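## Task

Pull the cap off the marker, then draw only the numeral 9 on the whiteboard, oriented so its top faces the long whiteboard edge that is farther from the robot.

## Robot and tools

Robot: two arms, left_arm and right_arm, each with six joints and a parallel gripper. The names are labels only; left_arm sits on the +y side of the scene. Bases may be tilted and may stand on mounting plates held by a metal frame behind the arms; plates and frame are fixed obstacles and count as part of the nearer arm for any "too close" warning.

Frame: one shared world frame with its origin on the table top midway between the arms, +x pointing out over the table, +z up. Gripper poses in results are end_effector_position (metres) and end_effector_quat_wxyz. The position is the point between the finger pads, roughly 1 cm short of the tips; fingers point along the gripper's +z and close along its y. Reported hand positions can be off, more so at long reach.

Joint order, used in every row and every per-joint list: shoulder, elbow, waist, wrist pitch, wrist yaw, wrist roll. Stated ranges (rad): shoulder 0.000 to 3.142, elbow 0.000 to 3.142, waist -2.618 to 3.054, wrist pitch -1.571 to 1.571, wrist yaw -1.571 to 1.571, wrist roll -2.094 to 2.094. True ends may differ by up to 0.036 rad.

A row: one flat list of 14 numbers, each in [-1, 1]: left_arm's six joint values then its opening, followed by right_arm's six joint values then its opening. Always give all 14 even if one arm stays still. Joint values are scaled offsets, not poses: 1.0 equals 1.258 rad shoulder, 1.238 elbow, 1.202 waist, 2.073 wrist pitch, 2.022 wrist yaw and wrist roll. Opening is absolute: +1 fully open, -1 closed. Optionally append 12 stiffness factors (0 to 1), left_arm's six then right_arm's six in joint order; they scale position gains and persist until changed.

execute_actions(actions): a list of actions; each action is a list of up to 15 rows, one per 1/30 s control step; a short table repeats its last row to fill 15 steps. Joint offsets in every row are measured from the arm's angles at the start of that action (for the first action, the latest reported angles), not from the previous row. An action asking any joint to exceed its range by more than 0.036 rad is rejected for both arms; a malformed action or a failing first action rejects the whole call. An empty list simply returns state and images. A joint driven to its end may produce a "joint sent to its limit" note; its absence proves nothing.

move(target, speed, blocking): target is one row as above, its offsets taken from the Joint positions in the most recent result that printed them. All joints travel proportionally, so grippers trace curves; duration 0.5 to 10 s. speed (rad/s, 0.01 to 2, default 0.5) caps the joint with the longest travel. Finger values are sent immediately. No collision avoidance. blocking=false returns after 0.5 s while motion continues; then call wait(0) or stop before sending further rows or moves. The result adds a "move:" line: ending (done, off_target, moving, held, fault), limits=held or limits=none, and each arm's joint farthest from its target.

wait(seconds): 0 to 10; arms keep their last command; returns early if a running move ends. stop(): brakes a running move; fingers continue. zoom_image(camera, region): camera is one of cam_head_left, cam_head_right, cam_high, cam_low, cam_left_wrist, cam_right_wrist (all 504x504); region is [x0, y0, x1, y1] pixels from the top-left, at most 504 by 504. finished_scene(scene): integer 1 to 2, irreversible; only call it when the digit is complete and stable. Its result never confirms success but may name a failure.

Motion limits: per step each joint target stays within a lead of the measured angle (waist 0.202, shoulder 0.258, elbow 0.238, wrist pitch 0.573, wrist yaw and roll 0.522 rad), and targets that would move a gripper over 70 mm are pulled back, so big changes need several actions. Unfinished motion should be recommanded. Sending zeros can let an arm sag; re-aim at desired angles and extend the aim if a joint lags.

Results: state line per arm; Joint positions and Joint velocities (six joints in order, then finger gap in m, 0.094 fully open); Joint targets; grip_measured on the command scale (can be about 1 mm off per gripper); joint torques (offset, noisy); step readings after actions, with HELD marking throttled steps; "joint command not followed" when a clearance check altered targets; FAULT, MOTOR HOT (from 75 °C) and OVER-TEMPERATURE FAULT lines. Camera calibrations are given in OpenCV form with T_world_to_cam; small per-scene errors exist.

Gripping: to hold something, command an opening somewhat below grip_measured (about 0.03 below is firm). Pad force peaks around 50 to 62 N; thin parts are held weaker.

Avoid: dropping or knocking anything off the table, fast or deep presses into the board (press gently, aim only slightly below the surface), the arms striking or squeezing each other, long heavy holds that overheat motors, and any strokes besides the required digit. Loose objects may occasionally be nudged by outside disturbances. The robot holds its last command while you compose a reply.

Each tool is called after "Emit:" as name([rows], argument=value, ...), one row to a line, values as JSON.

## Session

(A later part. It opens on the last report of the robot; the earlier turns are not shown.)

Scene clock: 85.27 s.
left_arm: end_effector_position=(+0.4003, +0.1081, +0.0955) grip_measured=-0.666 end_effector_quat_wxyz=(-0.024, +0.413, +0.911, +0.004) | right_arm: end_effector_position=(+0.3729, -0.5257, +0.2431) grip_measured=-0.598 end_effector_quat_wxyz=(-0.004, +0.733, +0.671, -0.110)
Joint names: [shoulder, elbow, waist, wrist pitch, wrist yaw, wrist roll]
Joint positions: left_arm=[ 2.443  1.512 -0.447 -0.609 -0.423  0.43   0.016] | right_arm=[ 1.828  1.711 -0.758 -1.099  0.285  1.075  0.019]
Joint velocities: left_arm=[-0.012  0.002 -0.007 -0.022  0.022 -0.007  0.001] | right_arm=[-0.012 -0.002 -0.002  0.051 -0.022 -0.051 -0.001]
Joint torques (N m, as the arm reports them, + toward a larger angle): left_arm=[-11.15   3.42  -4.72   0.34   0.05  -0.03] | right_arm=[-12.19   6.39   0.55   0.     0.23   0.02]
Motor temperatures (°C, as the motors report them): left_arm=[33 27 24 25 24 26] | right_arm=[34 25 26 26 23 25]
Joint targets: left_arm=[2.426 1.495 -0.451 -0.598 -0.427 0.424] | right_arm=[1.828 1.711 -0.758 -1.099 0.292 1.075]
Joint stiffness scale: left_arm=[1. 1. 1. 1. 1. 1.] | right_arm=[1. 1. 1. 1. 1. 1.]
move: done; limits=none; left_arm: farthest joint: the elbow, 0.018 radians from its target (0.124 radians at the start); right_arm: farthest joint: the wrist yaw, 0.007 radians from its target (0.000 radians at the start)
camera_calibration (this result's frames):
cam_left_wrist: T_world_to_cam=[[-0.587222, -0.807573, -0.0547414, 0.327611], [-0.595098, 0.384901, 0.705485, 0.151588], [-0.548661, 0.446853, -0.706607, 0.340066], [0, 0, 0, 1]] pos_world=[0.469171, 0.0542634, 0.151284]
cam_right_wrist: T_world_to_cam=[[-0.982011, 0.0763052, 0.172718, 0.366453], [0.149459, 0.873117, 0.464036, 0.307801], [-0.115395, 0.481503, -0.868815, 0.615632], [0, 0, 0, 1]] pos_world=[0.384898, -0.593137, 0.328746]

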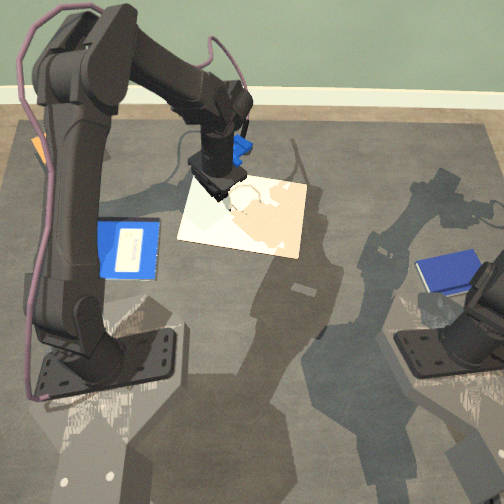

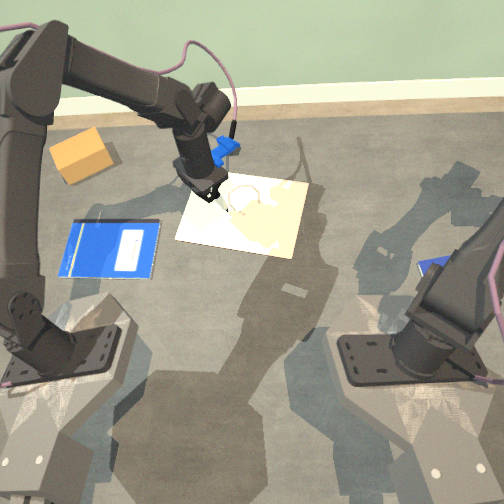

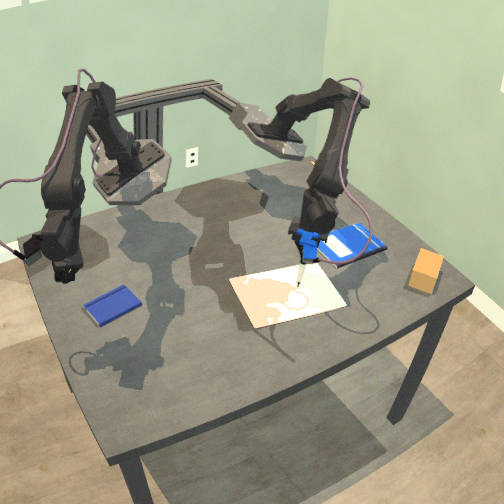

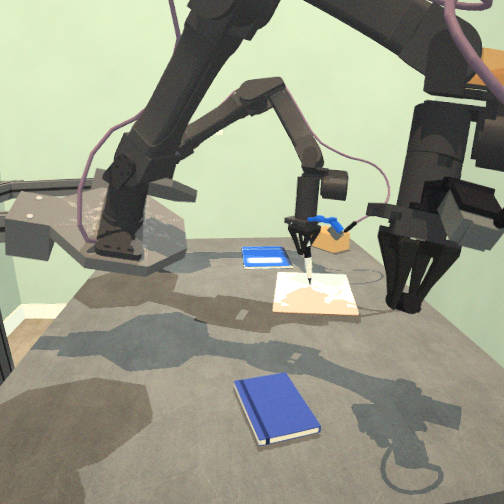

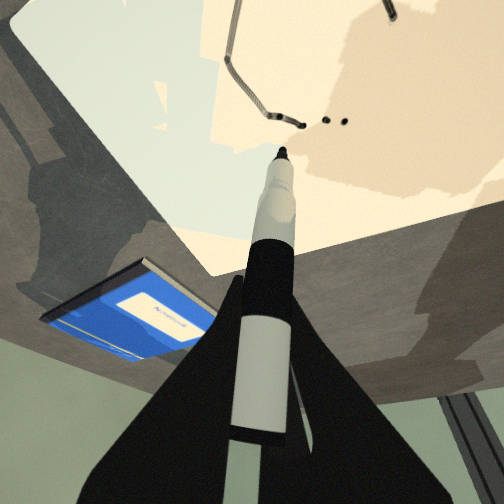

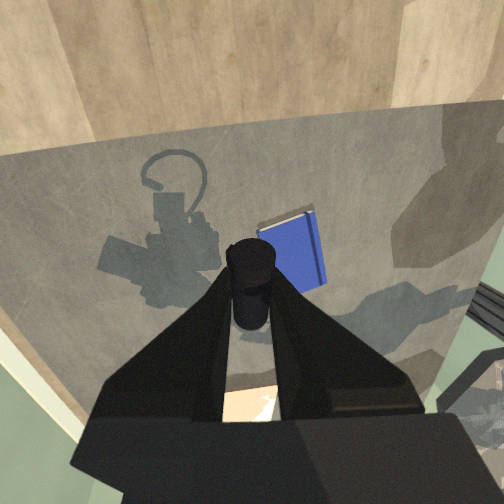

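Emit:
move(target=[0.034,0.055,-0.022,-0.008,0.008,-0.003,-0.71,0,0,0,0,0,0,-0.65], speed=0.1)

Scene clock: 86.80 s.
left_arm: end_effector_position=(+0.4061, +0.0962, +0.0938) grip_measured=-0.666 end_effector_quat_wxyz=(-0.018, +0.416, +0.909, -0.000) | right_arm: end_effector_position=(+0.3736, -0.5246, +0.2428) grip_measured=-0.598 end_effector_quat_wxyz=(-0.005, +0.733, +0.672, -0.107)
Joint names: [shoulder, elbow, waist, wrist pitch, wrist yaw, wrist roll]
Joint positions: left_arm=[ 2.474  1.556 -0.46  -0.614 -0.414  0.43   0.016] | right_arm=[ 1.828  1.711 -0.758 -1.099  0.278  1.075  0.019]
Joint velocities: left_arm=[ 0.017 -0.012  0.002  0.081  0.007 -0.007  0.001] | right_arm=[ 0.007 -0.007  0.007  0.022 -0.007 -0.022  0.   ]
Joint torques (N m, as the arm reports them, + toward a larger angle): left_arm=[-9.37  6.43 -5.52  0.11  0.15 -0.05] | right_arm=[-12.19   6.41   0.58   0.     0.24   0.01]
Motor temperatures (°C, as the motors report them): left_arm=[33 27 24 25 24 26] | right_arm=[34 25 26 26 23 25]
Joint targets: left_arm=[2.486 1.580 -0.473 -0.625 -0.407 0.424] | right_arm=[1.828 1.711 -0.758 -1.099 0.285 1.075]
Joint stiffness scale: left_arm=[1. 1. 1. 1. 1. 1.] | right_arm=[1. 1. 1. 1. 1. 1.]
move: off_target (left_arm); limits=none; left_arm: farthest joint: the elbow, 0.024 radians from its target (0.068 radians at the start); right_arm: farthest joint: the wrist yaw, 0.007 radians from its target (0.000 radians at the start)
camera_calibration (this result's frames):
cam_left_wrist: T_world_to_cam=[[-0.593465, -0.80342, -0.0481222, 0.322893], [-0.597636, 0.399832, 0.694957, 0.161401], [-0.539101, 0.441193, -0.717439, 0.344996], [0, 0, 0, 1]] pos_world=[0.474073, 0.0426759, 0.150884]
cam_right_wrist: T_world_to_cam=[[-0.982665, 0.0757161, 0.169225, 0.367878], [0.147971, 0.870242, 0.469876, 0.304527], [-0.11169, 0.486771, -0.86636, 0.615752], [0, 0, 0, 1]] pos_world=[0.385212, -0.592597, 0.328119]

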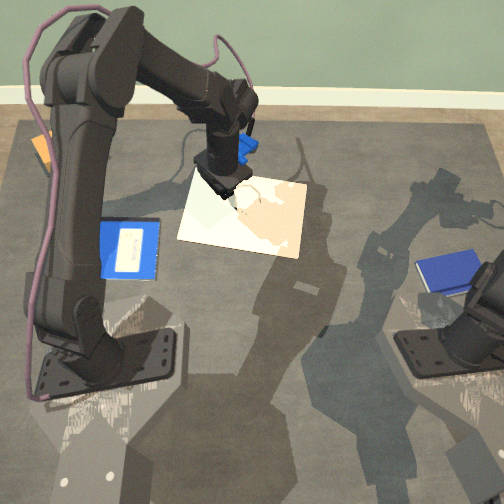

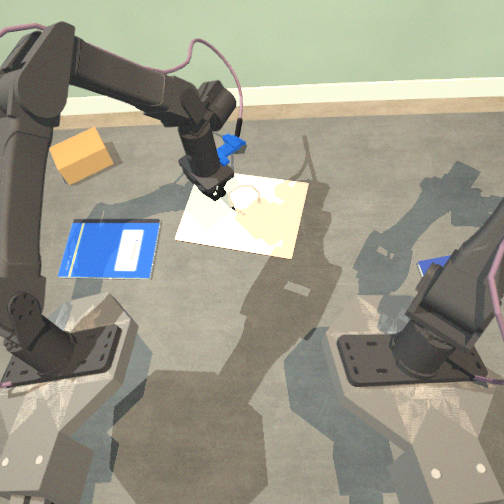

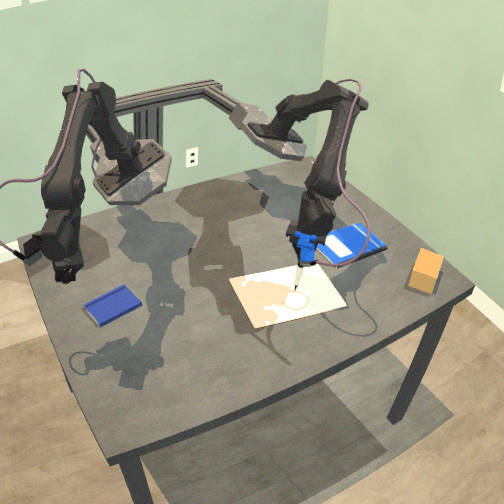

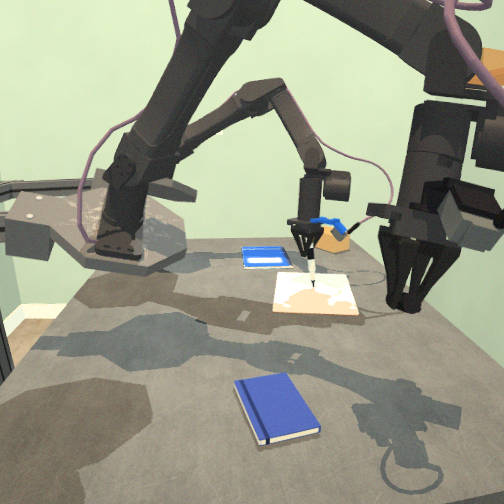

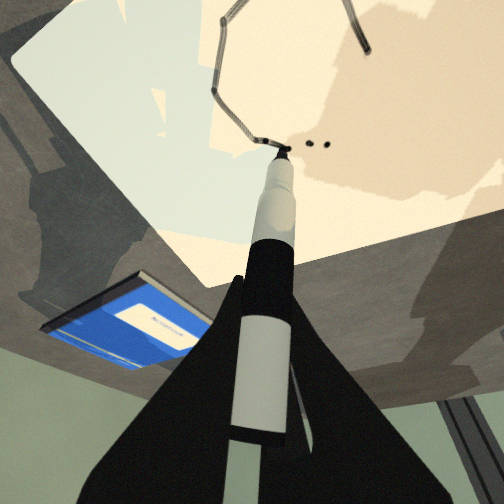

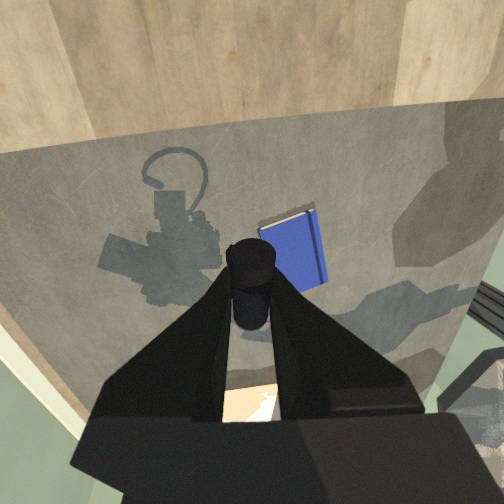

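Emit:
move(target=[0.024,0.0,-0.033,0.005,0.006,-0.003,-0.71,0,0,0,0,0,0,-0.65], speed=0.06)

Scene clock: 88.20 s.
left_arm: end_effector_position=(+0.3990, +0.0840, +0.0930) grip_measured=-0.666 end_effector_quat_wxyz=(-0.018, +0.430, +0.903, -0.003) | right_arm: end_effector_position=(+0.3742, -0.5236, +0.2425) grip_measured=-0.598 end_effector_quat_wxyz=(-0.006, +0.733, +0.672, -0.104)
Joint names: [shoulder, elbow, waist, wrist pitch, wrist yaw, wrist roll]
Joint positions: left_arm=[ 2.489  1.556 -0.488 -0.611 -0.41   0.43   0.016] | right_arm=[ 1.828  1.711 -0.758 -1.099  0.271  1.075  0.019]
Joint velocities: left_arm=[-0.012  0.012 -0.022 -0.007 -0.007 -0.081  0.   ] | right_arm=[ 0.007 -0.007 -0.002 -0.051 -0.007 -0.051 -0.001]
Joint torques (N m, as the arm reports them, + toward a larger angle): left_arm=[-9.14  4.87 -5.46  0.35  0.16 -0.05] | right_arm=[-12.22   6.38   0.55   0.01   0.23   0.02]
Motor temperatures (°C, as the motors report them): left_arm=[33 27 24 25 24 26] | right_arm=[34 25 26 26 23 25]
Joint targets: left_arm=[2.504 1.556 -0.500 -0.603 -0.402 0.424] | right_arm=[1.828 1.711 -0.758 -1.099 0.278 1.075]
Joint stiffness scale: left_arm=[1. 1. 1. 1. 1. 1.] | right_arm=[1. 1. 1. 1. 1. 1.]
move: done; limits=none; left_arm: farthest joint: the shoulder, 0.016 radians from its target (0.030 radians at the start); right_arm: farthest joint: the wrist yaw, 0.007 radians from its target (0.000 radians at the start)
camera_calibration (this result's frames):
cam_left_wrist: T_world_to_cam=[[-0.617131, -0.785758, -0.0416321, 0.316163], [-0.583267, 0.4213, 0.694482, 0.155064], [-0.528155, 0.452869, -0.718304, 0.340794], [0, 0, 0, 1]] pos_world=[0.465549, 0.0287639, 0.150268]
cam_right_wrist: T_world_to_cam=[[-0.983271, 0.0751778, 0.165911, 0.369234], [0.146539, 0.867487, 0.475387, 0.301427], [-0.108187, 0.491747, -0.863991, 0.615844], [0, 0, 0, 1]] pos_world=[0.385513, -0.592082, 0.327529]

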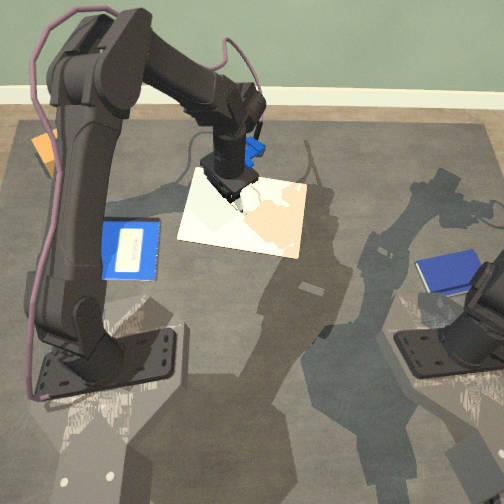

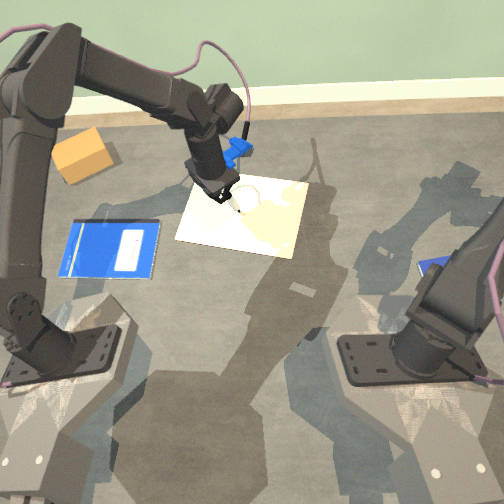

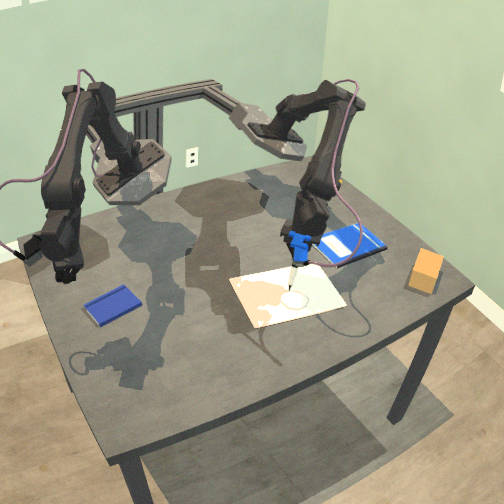

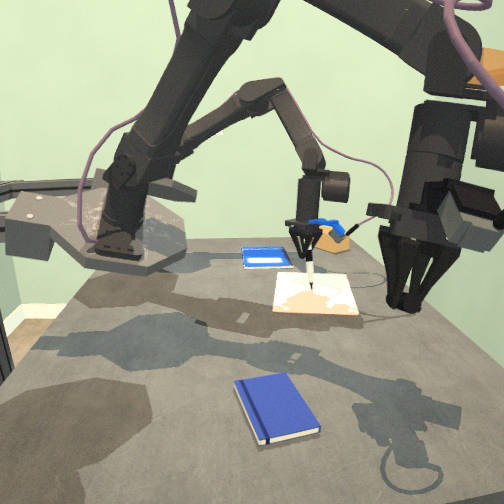

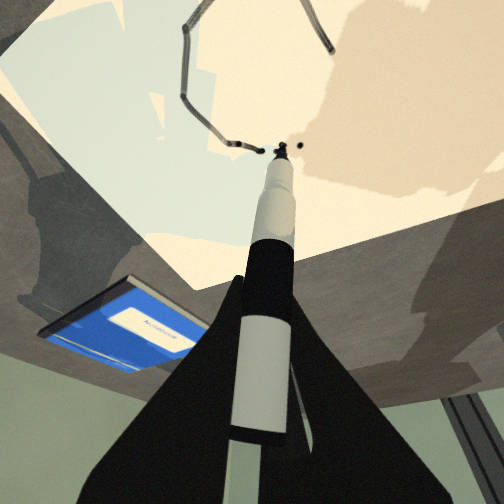

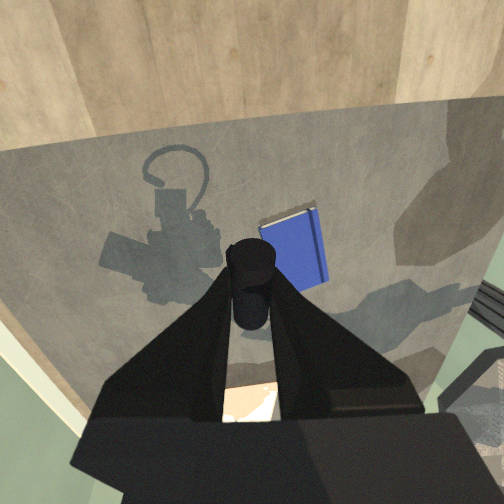

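Emit:
move(target=[0.024,0.0,0,0,0,-0.003,-0.71,0,0,0,0,0,0,-0.65], speed=0.06)

Emit:
zoom_image(camera="cam_left_wrist", region=[200,80,400,240])

Scene clock: 89.13 s.
left_arm: end_effector_position=(+0.3978, +0.0843, +0.0917) grip_measured=-0.666 end_effector_quat_wxyz=(-0.020, +0.431, +0.902, -0.003) | right_arm: end_effector_position=(+0.3749, -0.5226, +0.2423) grip_measured=-0.598 end_effector_quat_wxyz=(-0.007, +0.734, +0.672, -0.100)
Joint names: [shoulder, elbow, waist, wrist pitch, wrist yaw, wrist roll]
Joint positions: left_arm=[ 2.492  1.556 -0.488 -0.612 -0.412  0.43   0.016] | right_arm=[ 1.828  1.711 -0.758 -1.099  0.264  1.075  0.019]
Joint velocities: left_arm=[ 0.002  0.022 -0.002 -0.095 -0.037  0.007 -0.001] | right_arm=[ 0.002  0.012 -0.012 -0.022  0.051 -0.022  0.   ]
Joint torques (N m, as the arm reports them, + toward a larger angle): left_arm=[-8.24  4.65 -4.64  0.28  0.07 -0.03] | right_arm=[-12.15   6.42   0.61   0.     0.22   0.02]
Motor temperatures (°C, as the motors report them): left_arm=[32 27 24 25 24 26] | right_arm=[34 25 26 26 23 25]
Joint targets: left_arm=[2.519 1.556 -0.488 -0.611 -0.410 0.424] | right_arm=[1.828 1.711 -0.758 -1.099 0.271 1.075]
Joint stiffness scale: left_arm=[1. 1. 1. 1. 1. 1.] | right_arm=[1. 1. 1. 1. 1. 1.]
move: off_target (left_arm); limits=none; left_arm: farthest joint: the shoulder, 0.027 radians from its target (0.031 radians at the start); right_arm: farthest joint: the wrist yaw, 0.007 radians from its target (0.000 radians at the start)
camera_calibration (this result's frames):
cam_left_wrist: T_world_to_cam=[[-0.618602, -0.784554, -0.0425057, 0.316136], [-0.580293, 0.419736, 0.697912, 0.153787], [-0.529708, 0.456396, -0.714921, 0.339028], [0, 0, 0, 1]] pos_world=[0.46439, 0.0287446, 0.148486]
cam_right_wrist: T_world_to_cam=[[-0.983865, 0.0746585, 0.162591, 0.370598], [0.145085, 0.864701, 0.480877, 0.29833], [-0.104691, 0.496708, -0.861581, 0.615913], [0, 0, 0, 1]] pos_world=[0.385816, -0.591563, 0.326943]

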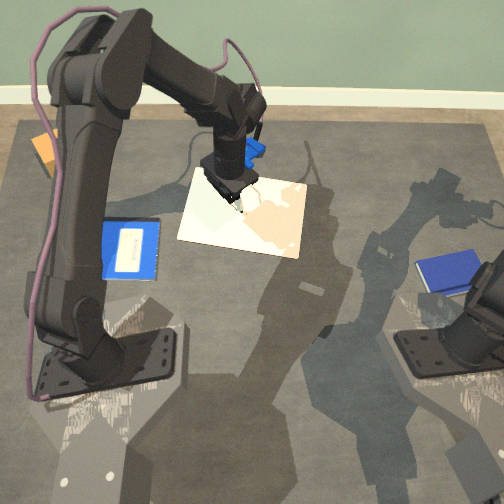

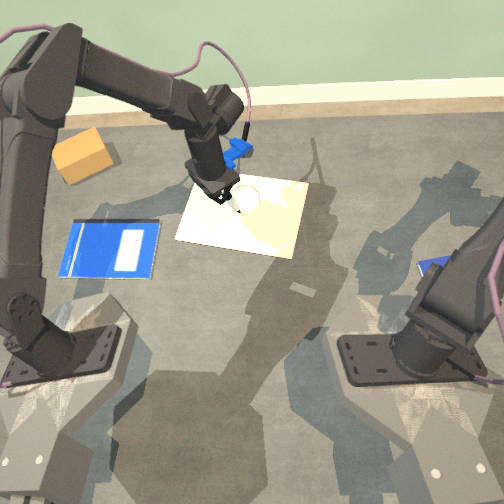

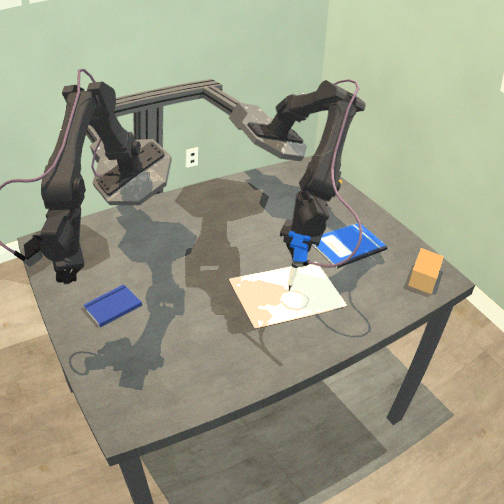

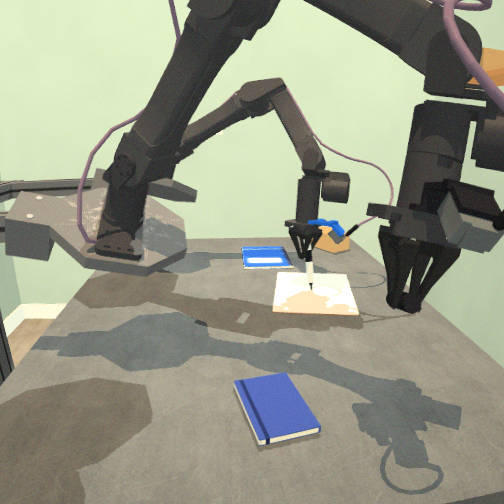

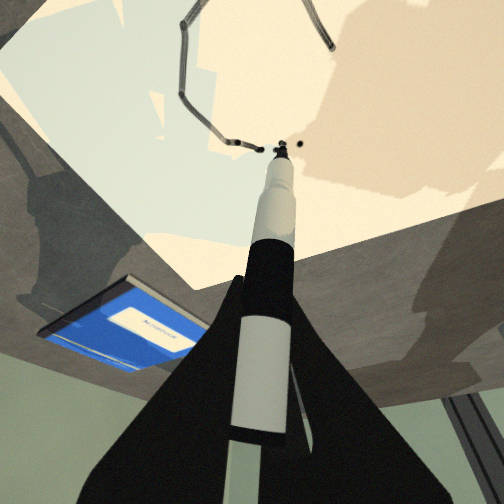

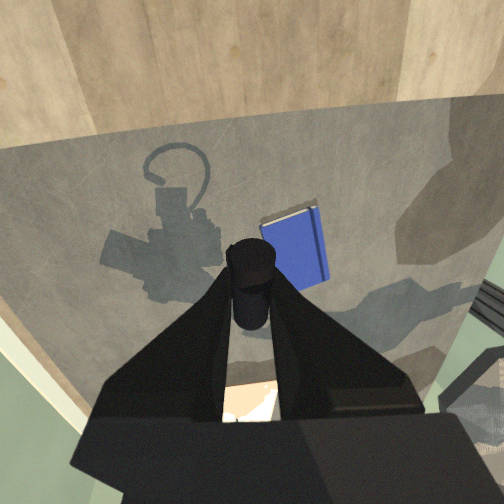

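Region (200, 80, 400, 240) of cam_left_wrist's 504x504 image, scaled by 2.520, with more detail than that image has; it fills the top 403 rows of this view, and the rest is white.

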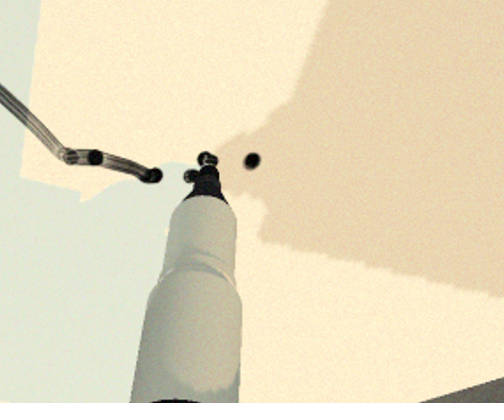

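Emit:
move(target=[0.008,0.0,0.03,0,-0.008,-0.003,-0.71,0,0,0,0,0,0,-0.65], speed=0.05)

Emit:
zoom_image(camera="cam_left_wrist", region=[200,80,400,240])

Scene clock: 90.47 s.
left_arm: end_effector_position=(+0.3959, +0.0913, +0.0894) grip_measured=-0.667 end_effector_quat_wxyz=(-0.030, +0.425, +0.905, -0.009) | right_arm: end_effector_position=(+0.3755, -0.5216, +0.2421) grip_measured=-0.598 end_effector_quat_wxyz=(-0.008, +0.734, +0.672, -0.097)
Joint names: [shoulder, elbow, waist, wrist pitch, wrist yaw, wrist roll]
Joint positions: left_arm=[ 2.491  1.556 -0.469 -0.628 -0.399  0.43   0.016] | right_arm=[ 1.828  1.711 -0.758 -1.099  0.257  1.075  0.019]
Joint velocities: left_arm=[-0.002  0.007  0.002 -0.022  0.022 -0.007  0.001] | right_arm=[ 0.017  0.007  0.012 -0.022 -0.037 -0.037 -0.   ]
Joint torques (N m, as the arm reports them, + toward a larger angle): left_arm=[-9.29  4.68 -3.2   0.38 -0.25 -0.04] | right_arm=[-12.2    6.44   0.57   0.01   0.22   0.01]
Motor temperatures (°C, as the motors report them): left_arm=[32 27 24 25 24 26] | right_arm=[34 25 26 26 23 25]
Joint targets: left_arm=[2.503 1.556 -0.452 -0.612 -0.428 0.424] | right_arm=[1.828 1.711 -0.758 -1.099 0.264 1.075]
Joint stiffness scale: left_arm=[1. 1. 1. 1. 1. 1.] | right_arm=[1. 1. 1. 1. 1. 1.]
move: off_target (left_arm); limits=none; left_arm: farthest joint: the wrist yaw, 0.029 radians from its target (0.016 radians at the start); right_arm: farthest joint: the wrist yaw, 0.007 radians from its target (0.000 radians at the start)
camera_calibration (this result's frames):
cam_left_wrist: T_world_to_cam=[[-0.609691, -0.792197, -0.0264682, 0.316102], [-0.568649, 0.413892, 0.710867, 0.146131], [-0.552192, 0.44846, -0.702828, 0.341727], [0, 0, 0, 1]] pos_world=[0.46452, 0.0366817, 0.144662]
cam_right_wrist: T_world_to_cam=[[-0.984446, 0.0741585, 0.159266, 0.371968], [0.143608, 0.861884, 0.486345, 0.295235], [-0.101203, 0.501653, -0.859129, 0.61596], [0, 0, 0, 1]] pos_world=[0.386121, -0.591042, 0.326361]

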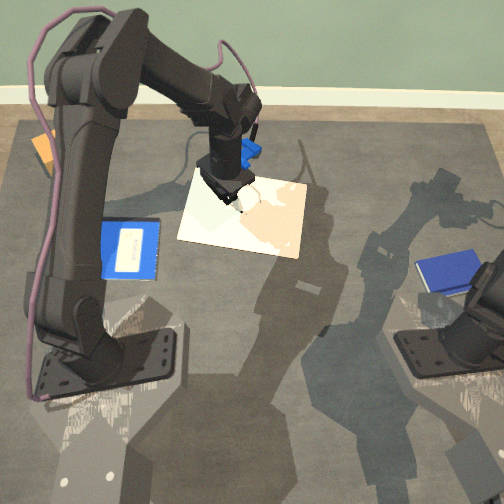

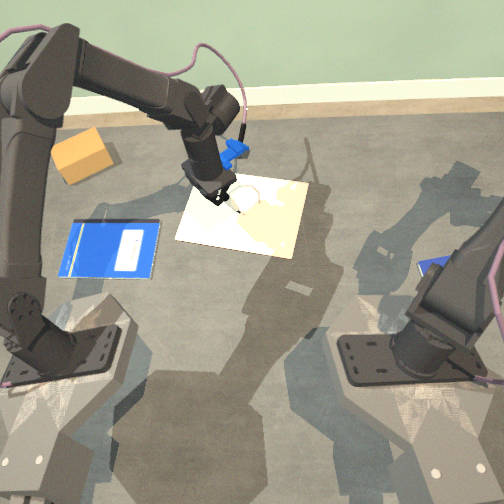

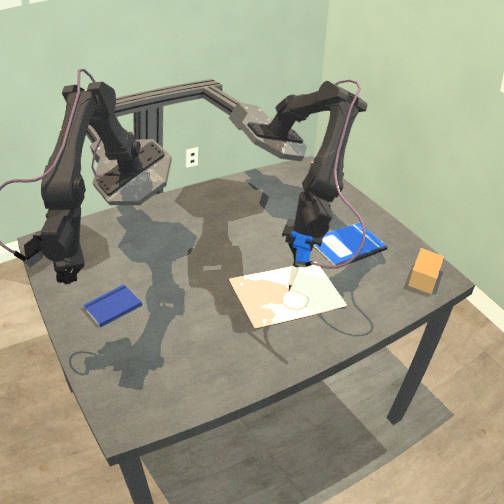

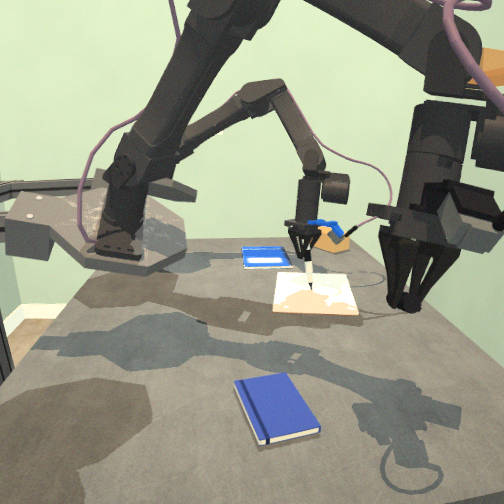

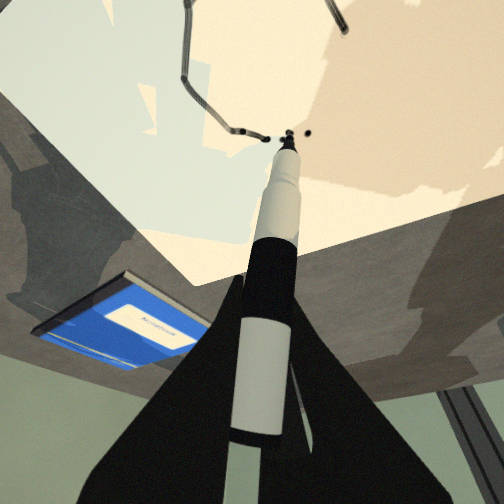

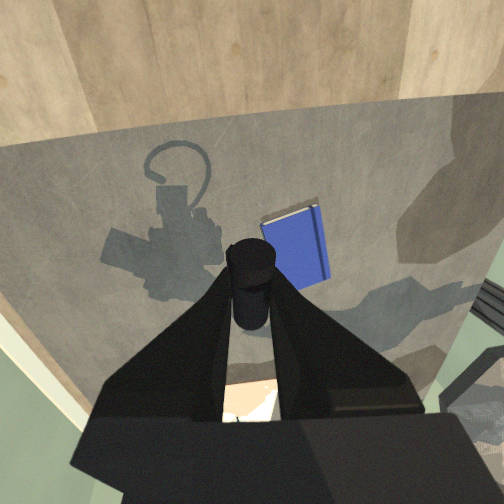

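Region (200, 80, 400, 240) of cam_left_wrist's 504x504 image, scaled by 2.520, with more detail than that image has; it fills the top 403 rows of this view, and the rest is white.

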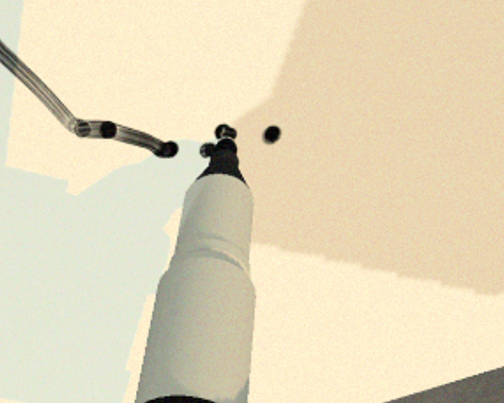

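Emit:
move(target=[-0.022,0.0,0.006,0.008,-0.012,-0.003,-0.71,0,0,0,0,0,0,-0.65], speed=0.08)

Emit:
zoom_image(camera="cam_left_wrist", region=[200,80,400,240])

Scene clock: 91.90 s.
left_arm: end_effector_position=(+0.4023, +0.0966, +0.0916) grip_measured=-0.667 end_effector_quat_wxyz=(-0.025, +0.419, +0.908, -0.001) | right_arm: end_effector_position=(+0.3761, -0.5207, +0.2419) grip_measured=-0.598 end_effector_quat_wxyz=(-0.008, +0.734, +0.672, -0.094)
Joint names: [shoulder, elbow, waist, wrist pitch, wrist yaw, wrist roll]
Joint positions: left_arm=[ 2.48   1.556 -0.461 -0.622 -0.414  0.43   0.016] | right_arm=[ 1.828  1.711 -0.758 -1.099  0.251  1.075  0.019]
Joint velocities: left_arm=[-0.012 -0.002  0.007 -0.095 -0.007  0.051 -0.001] | right_arm=[-0.002 -0.022  0.007 -0.022  0.022 -0.007 -0.001]
Joint torques (N m, as the arm reports them, + toward a larger angle): left_arm=[-11.34   4.72  -4.56   0.34  -0.01  -0.04] | right_arm=[-12.24   6.39   0.56   0.01   0.21   0.02]
Motor temperatures (°C, as the motors report them): left_arm=[32 27 24 25 24 26] | right_arm=[34 25 26 26 23 25]
Joint targets: left_arm=[2.463 1.556 -0.462 -0.612 -0.423 0.424] | right_arm=[1.828 1.711 -0.758 -1.099 0.257 1.075]
Joint stiffness scale: left_arm=[1. 1. 1. 1. 1. 1.] | right_arm=[1. 1. 1. 1. 1. 1.]
move: done; limits=none; left_arm: farthest joint: the shoulder, 0.017 radians from its target (0.027 radians at the start); right_arm: farthest joint: the wrist yaw, 0.006 radians from its target (0.000 radians at the start)
camera_calibration (this result's frames):
cam_left_wrist: T_world_to_cam=[[-0.598647, -0.799767, -0.0446627, 0.32221], [-0.586387, 0.399578, 0.704619, 0.155052], [-0.545684, 0.448008, -0.708179, 0.342313], [0, 0, 0, 1]] pos_world=[0.470605, 0.0423788, 0.147557]
cam_right_wrist: T_world_to_cam=[[-0.984984, 0.0737039, 0.156122, 0.373268], [0.142194, 0.859196, 0.49149, 0.292315], [-0.0979145, 0.506309, -0.856775, 0.615985], [0, 0, 0, 1]] pos_world=[0.386412, -0.590546, 0.325815]

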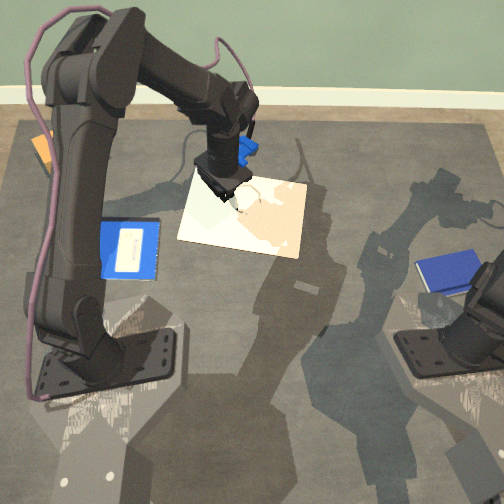

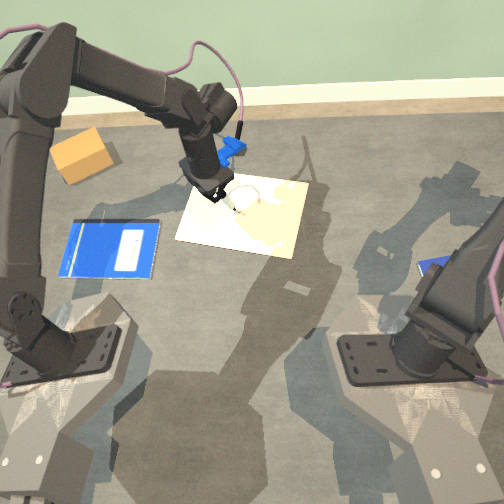

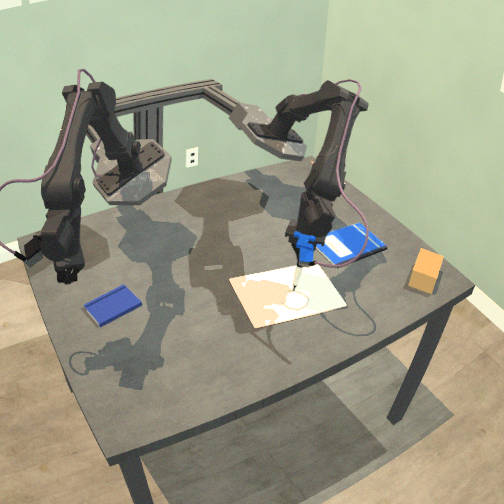

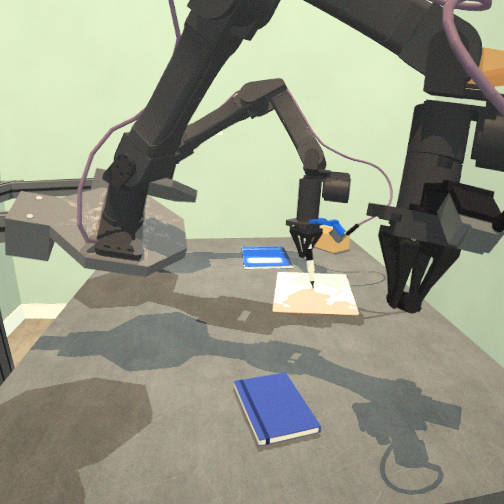

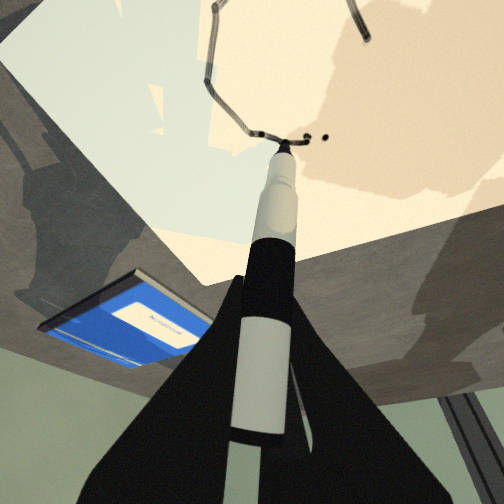

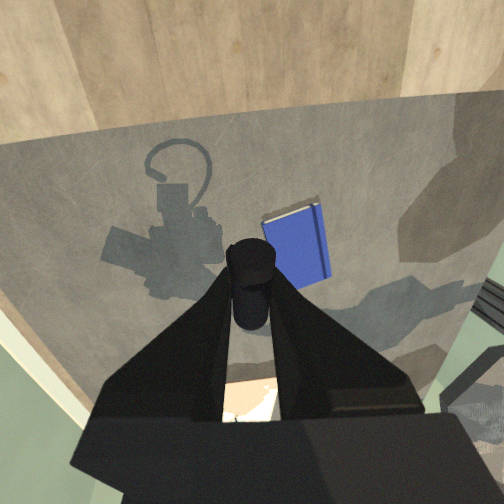

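Region (200, 80, 400, 240) of cam_left_wrist's 504x504 image, scaled by 2.520, with more detail than that image has; it fills the top 403 rows of this view, and the rest is white.

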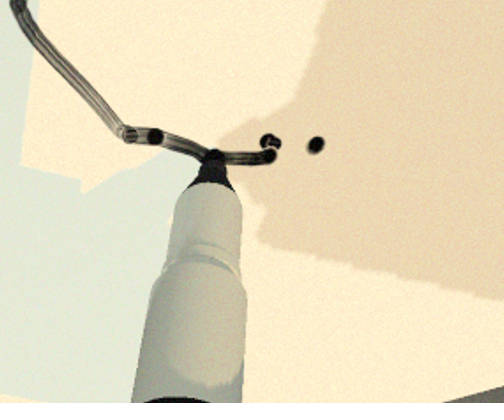

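Emit:
move(target=[0.04,0.0,-0.055,0.008,0.004,-0.003,-0.71,0,0,0,0,0,0,-0.65], speed=0.08)

Emit:
zoom_image(camera="cam_left_wrist", region=[180,60,400,240])

Scene clock: 93.30 s.
left_arm: end_effector_position=(+0.3915, +0.0745, +0.0911) grip_measured=-0.667 end_effector_quat_wxyz=(-0.020, +0.443, +0.896, +0.001) | right_arm: end_effector_position=(+0.3768, -0.5197, +0.2417) grip_measured=-0.598 end_effector_quat_wxyz=(-0.009, +0.735, +0.672, -0.091)
Joint names: [shoulder, elbow, waist, wrist pitch, wrist yaw, wrist roll]
Joint positions: left_arm=[ 2.507  1.556 -0.515 -0.611 -0.42   0.427  0.016] | right_arm=[ 1.828  1.711 -0.758 -1.099  0.244  1.075  0.019]
Joint velocities: left_arm=[ 0.002 -0.027  0.012 -0.022 -0.081  0.022 -0.   ] | right_arm=[ 0.002 -0.002 -0.012 -0.007  0.007  0.007 -0.   ]
Joint torques (N m, as the arm reports them, + toward a larger angle): left_arm=[-8.6   4.74 -5.29  0.31  0.2   0.  ] | right_arm=[-12.19   6.42   0.58   0.01   0.21   0.01]
Motor temperatures (°C, as the motors report them): left_arm=[32 27 24 25 24 26] | right_arm=[34 25 26 26 23 25]
Joint targets: left_arm=[2.531 1.556 -0.527 -0.606 -0.406 0.424] | right_arm=[1.828 1.711 -0.758 -1.099 0.251 1.075]
Joint stiffness scale: left_arm=[1. 1. 1. 1. 1. 1.] | right_arm=[1. 1. 1. 1. 1. 1.]
move: off_target (left_arm); limits=none; left_arm: farthest joint: the shoulder, 0.023 radians from its target (0.050 radians at the start); right_arm: farthest joint: the wrist yaw, 0.007 radians from its target (0.000 radians at the start)
camera_calibration (this result's frames):
cam_left_wrist: T_world_to_cam=[[-0.640359, -0.766505, -0.0491033, 0.312275], [-0.570245, 0.431623, 0.698944, 0.149717], [-0.51455, 0.475576, -0.713489, 0.332258], [0, 0, 0, 1]] pos_world=[0.456306, 0.0167249, 0.147753]
cam_right_wrist: T_world_to_cam=[[-0.985511, 0.0732664, 0.152973, 0.374574], [0.140759, 0.856481, 0.496615, 0.289397], [-0.094633, 0.510952, -0.854385, 0.615989], [0, 0, 0, 1]] pos_world=[0.386705, -0.590048, 0.325273]

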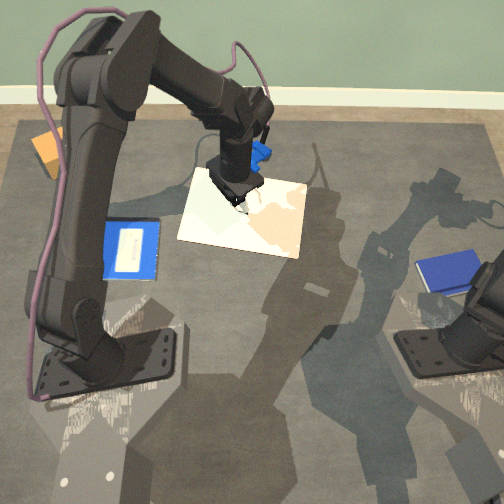

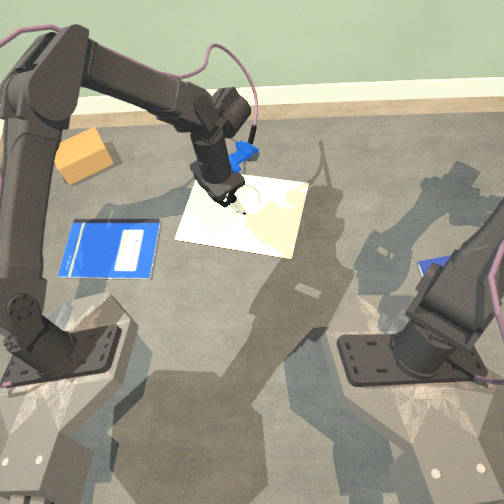

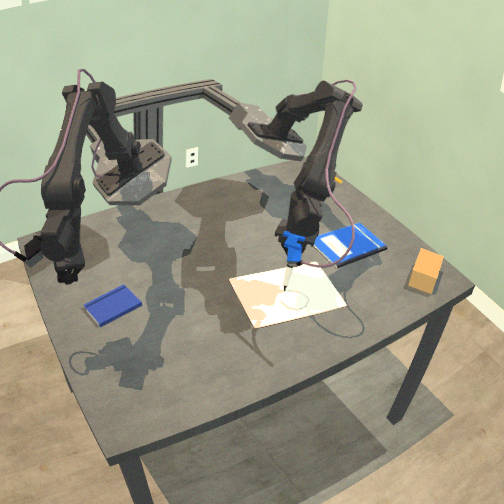

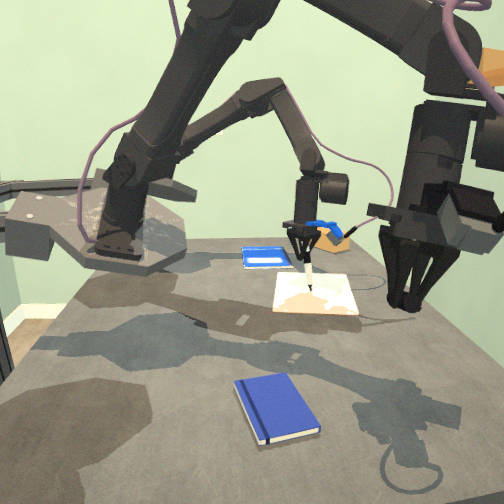

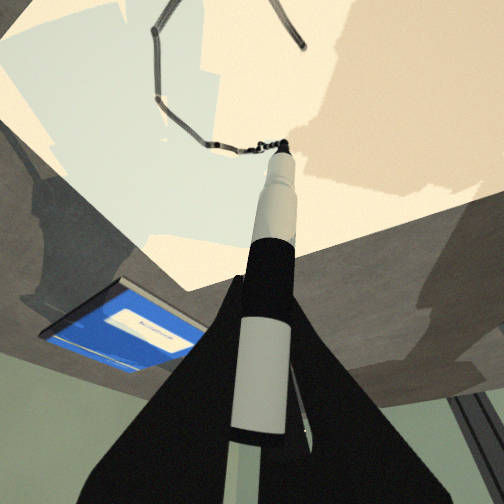

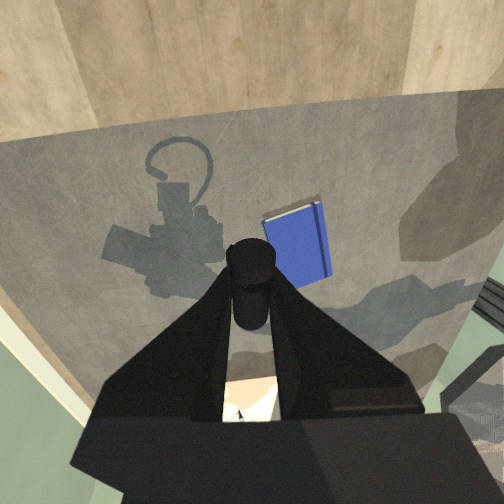

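Region (180, 60, 400, 240) of cam_left_wrist's 504x504 image, scaled by 2.291, with more detail than that image has; it fills the top 412 rows of this view, and the rest is white.

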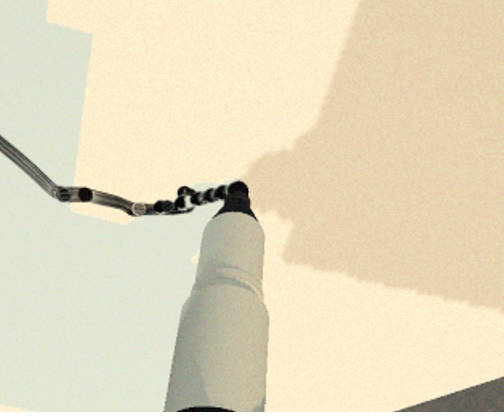

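Emit:
move(target=[0.087,0.108,-0.048,-0.031,0.005,0,-0.71,0,0,0,0,0,0,-0.65], speed=0.12)

Scene clock: 95.03 s.
left_arm: end_effector_position=(+0.3948, +0.0506, +0.0915) grip_measured=-0.667 end_effector_quat_wxyz=(-0.024, +0.468, +0.883, +0.008) | right_arm: end_effector_position=(+0.3774, -0.5188, +0.2415) grip_measured=-0.598 end_effector_quat_wxyz=(-0.010, +0.735, +0.672, -0.088)
Joint names: [shoulder, elbow, waist, wrist pitch, wrist yaw, wrist roll]
Joint positions: left_arm=[ 2.582  1.674 -0.562 -0.683 -0.435  0.427  0.016] | right_arm=[ 1.828  1.711 -0.758 -1.099  0.238  1.075  0.019]
Joint velocities: left_arm=[ 0.002  0.002  0.007  0.007 -0.007  0.007 -0.   ] | right_arm=[-0.022 -0.017 -0.002 -0.051 -0.007 -0.051  0.   ]
Joint torques (N m, as the arm reports them, + toward a larger angle): left_arm=[-8.21  6.04 -5.54  0.3   0.36  0.03] | right_arm=[-12.2    6.38   0.54   0.     0.2    0.02]
Motor temperatures (°C, as the motors report them): left_arm=[32 27 24 25 24 26] | right_arm=[34 25 26 26 23 25]
Joint targets: left_arm=[2.616 1.690 -0.573 -0.675 -0.410 0.427] | right_arm=[1.828 1.711 -0.758 -1.099 0.244 1.075]
Joint stiffness scale: left_arm=[1. 1. 1. 1. 1. 1.] | right_arm=[1. 1. 1. 1. 1. 1.]
move: off_target (left_arm); limits=none; left_arm: farthest joint: the shoulder, 0.034 radians from its target (0.109 radians at the start); right_arm: farthest joint: the wrist yaw, 0.006 radians from its target (0.000 radians at the start)
camera_calibration (this result's frames):
cam_left_wrist: T_world_to_cam=[[-0.681845, -0.729038, -0.0599227, 0.311601], [-0.545471, 0.452156, 0.705703, 0.150257], [-0.48739, 0.513866, -0.705969, 0.332242], [0, 0, 0, 1]] pos_world=[0.456356, -0.0114983, 0.147188]
cam_right_wrist: T_world_to_cam=[[-0.986026, 0.072846, 0.149819, 0.375886], [0.139306, 0.853739, 0.50172, 0.286482], [-0.0913584, 0.51558, -0.851957, 0.615974], [0, 0, 0, 1]] pos_world=[0.387, -0.589547, 0.324735]

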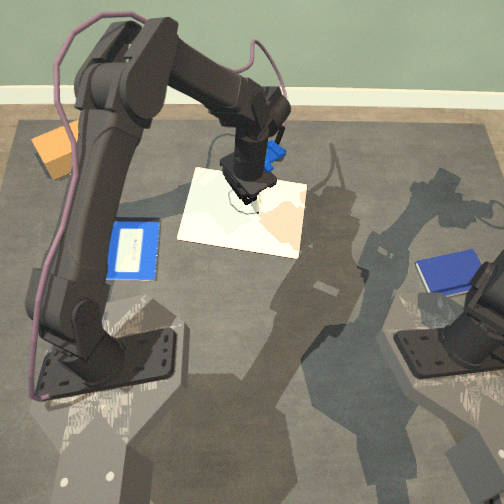

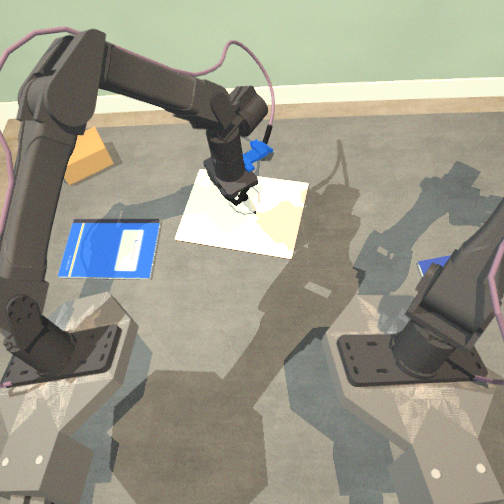

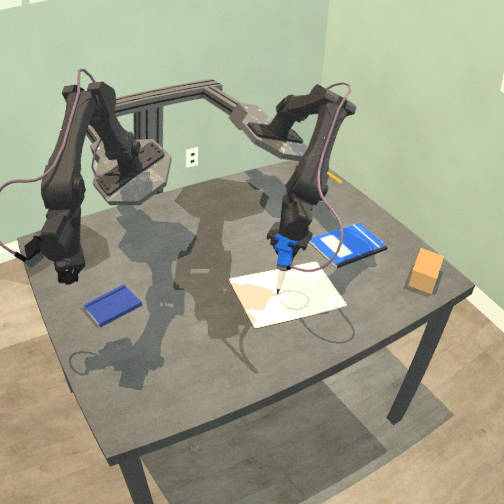

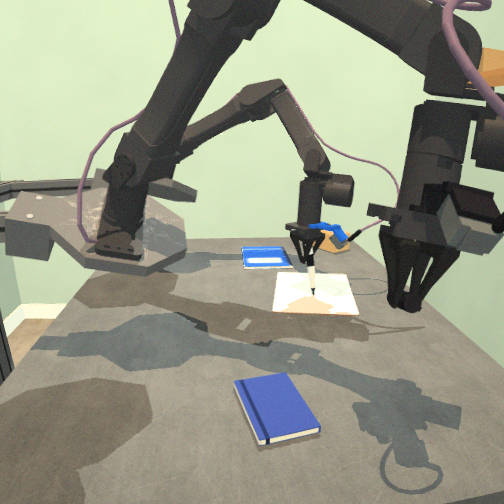

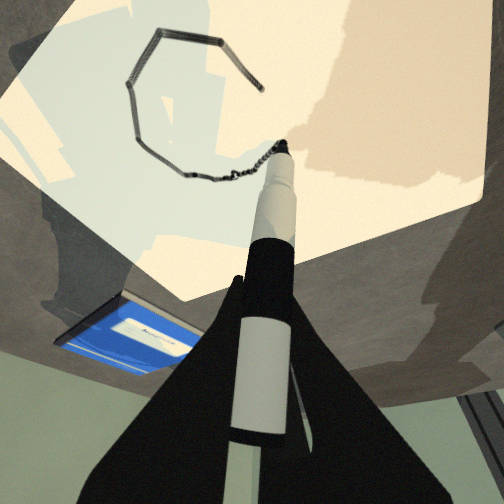

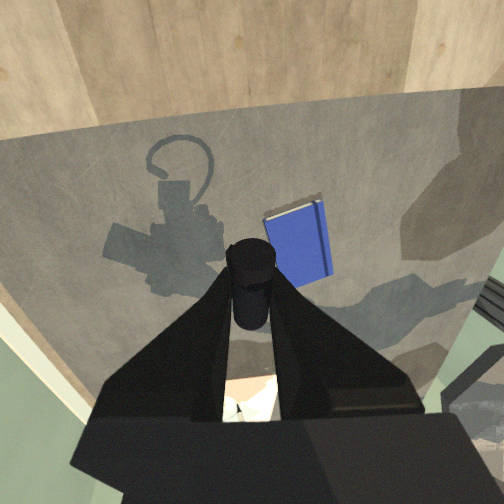

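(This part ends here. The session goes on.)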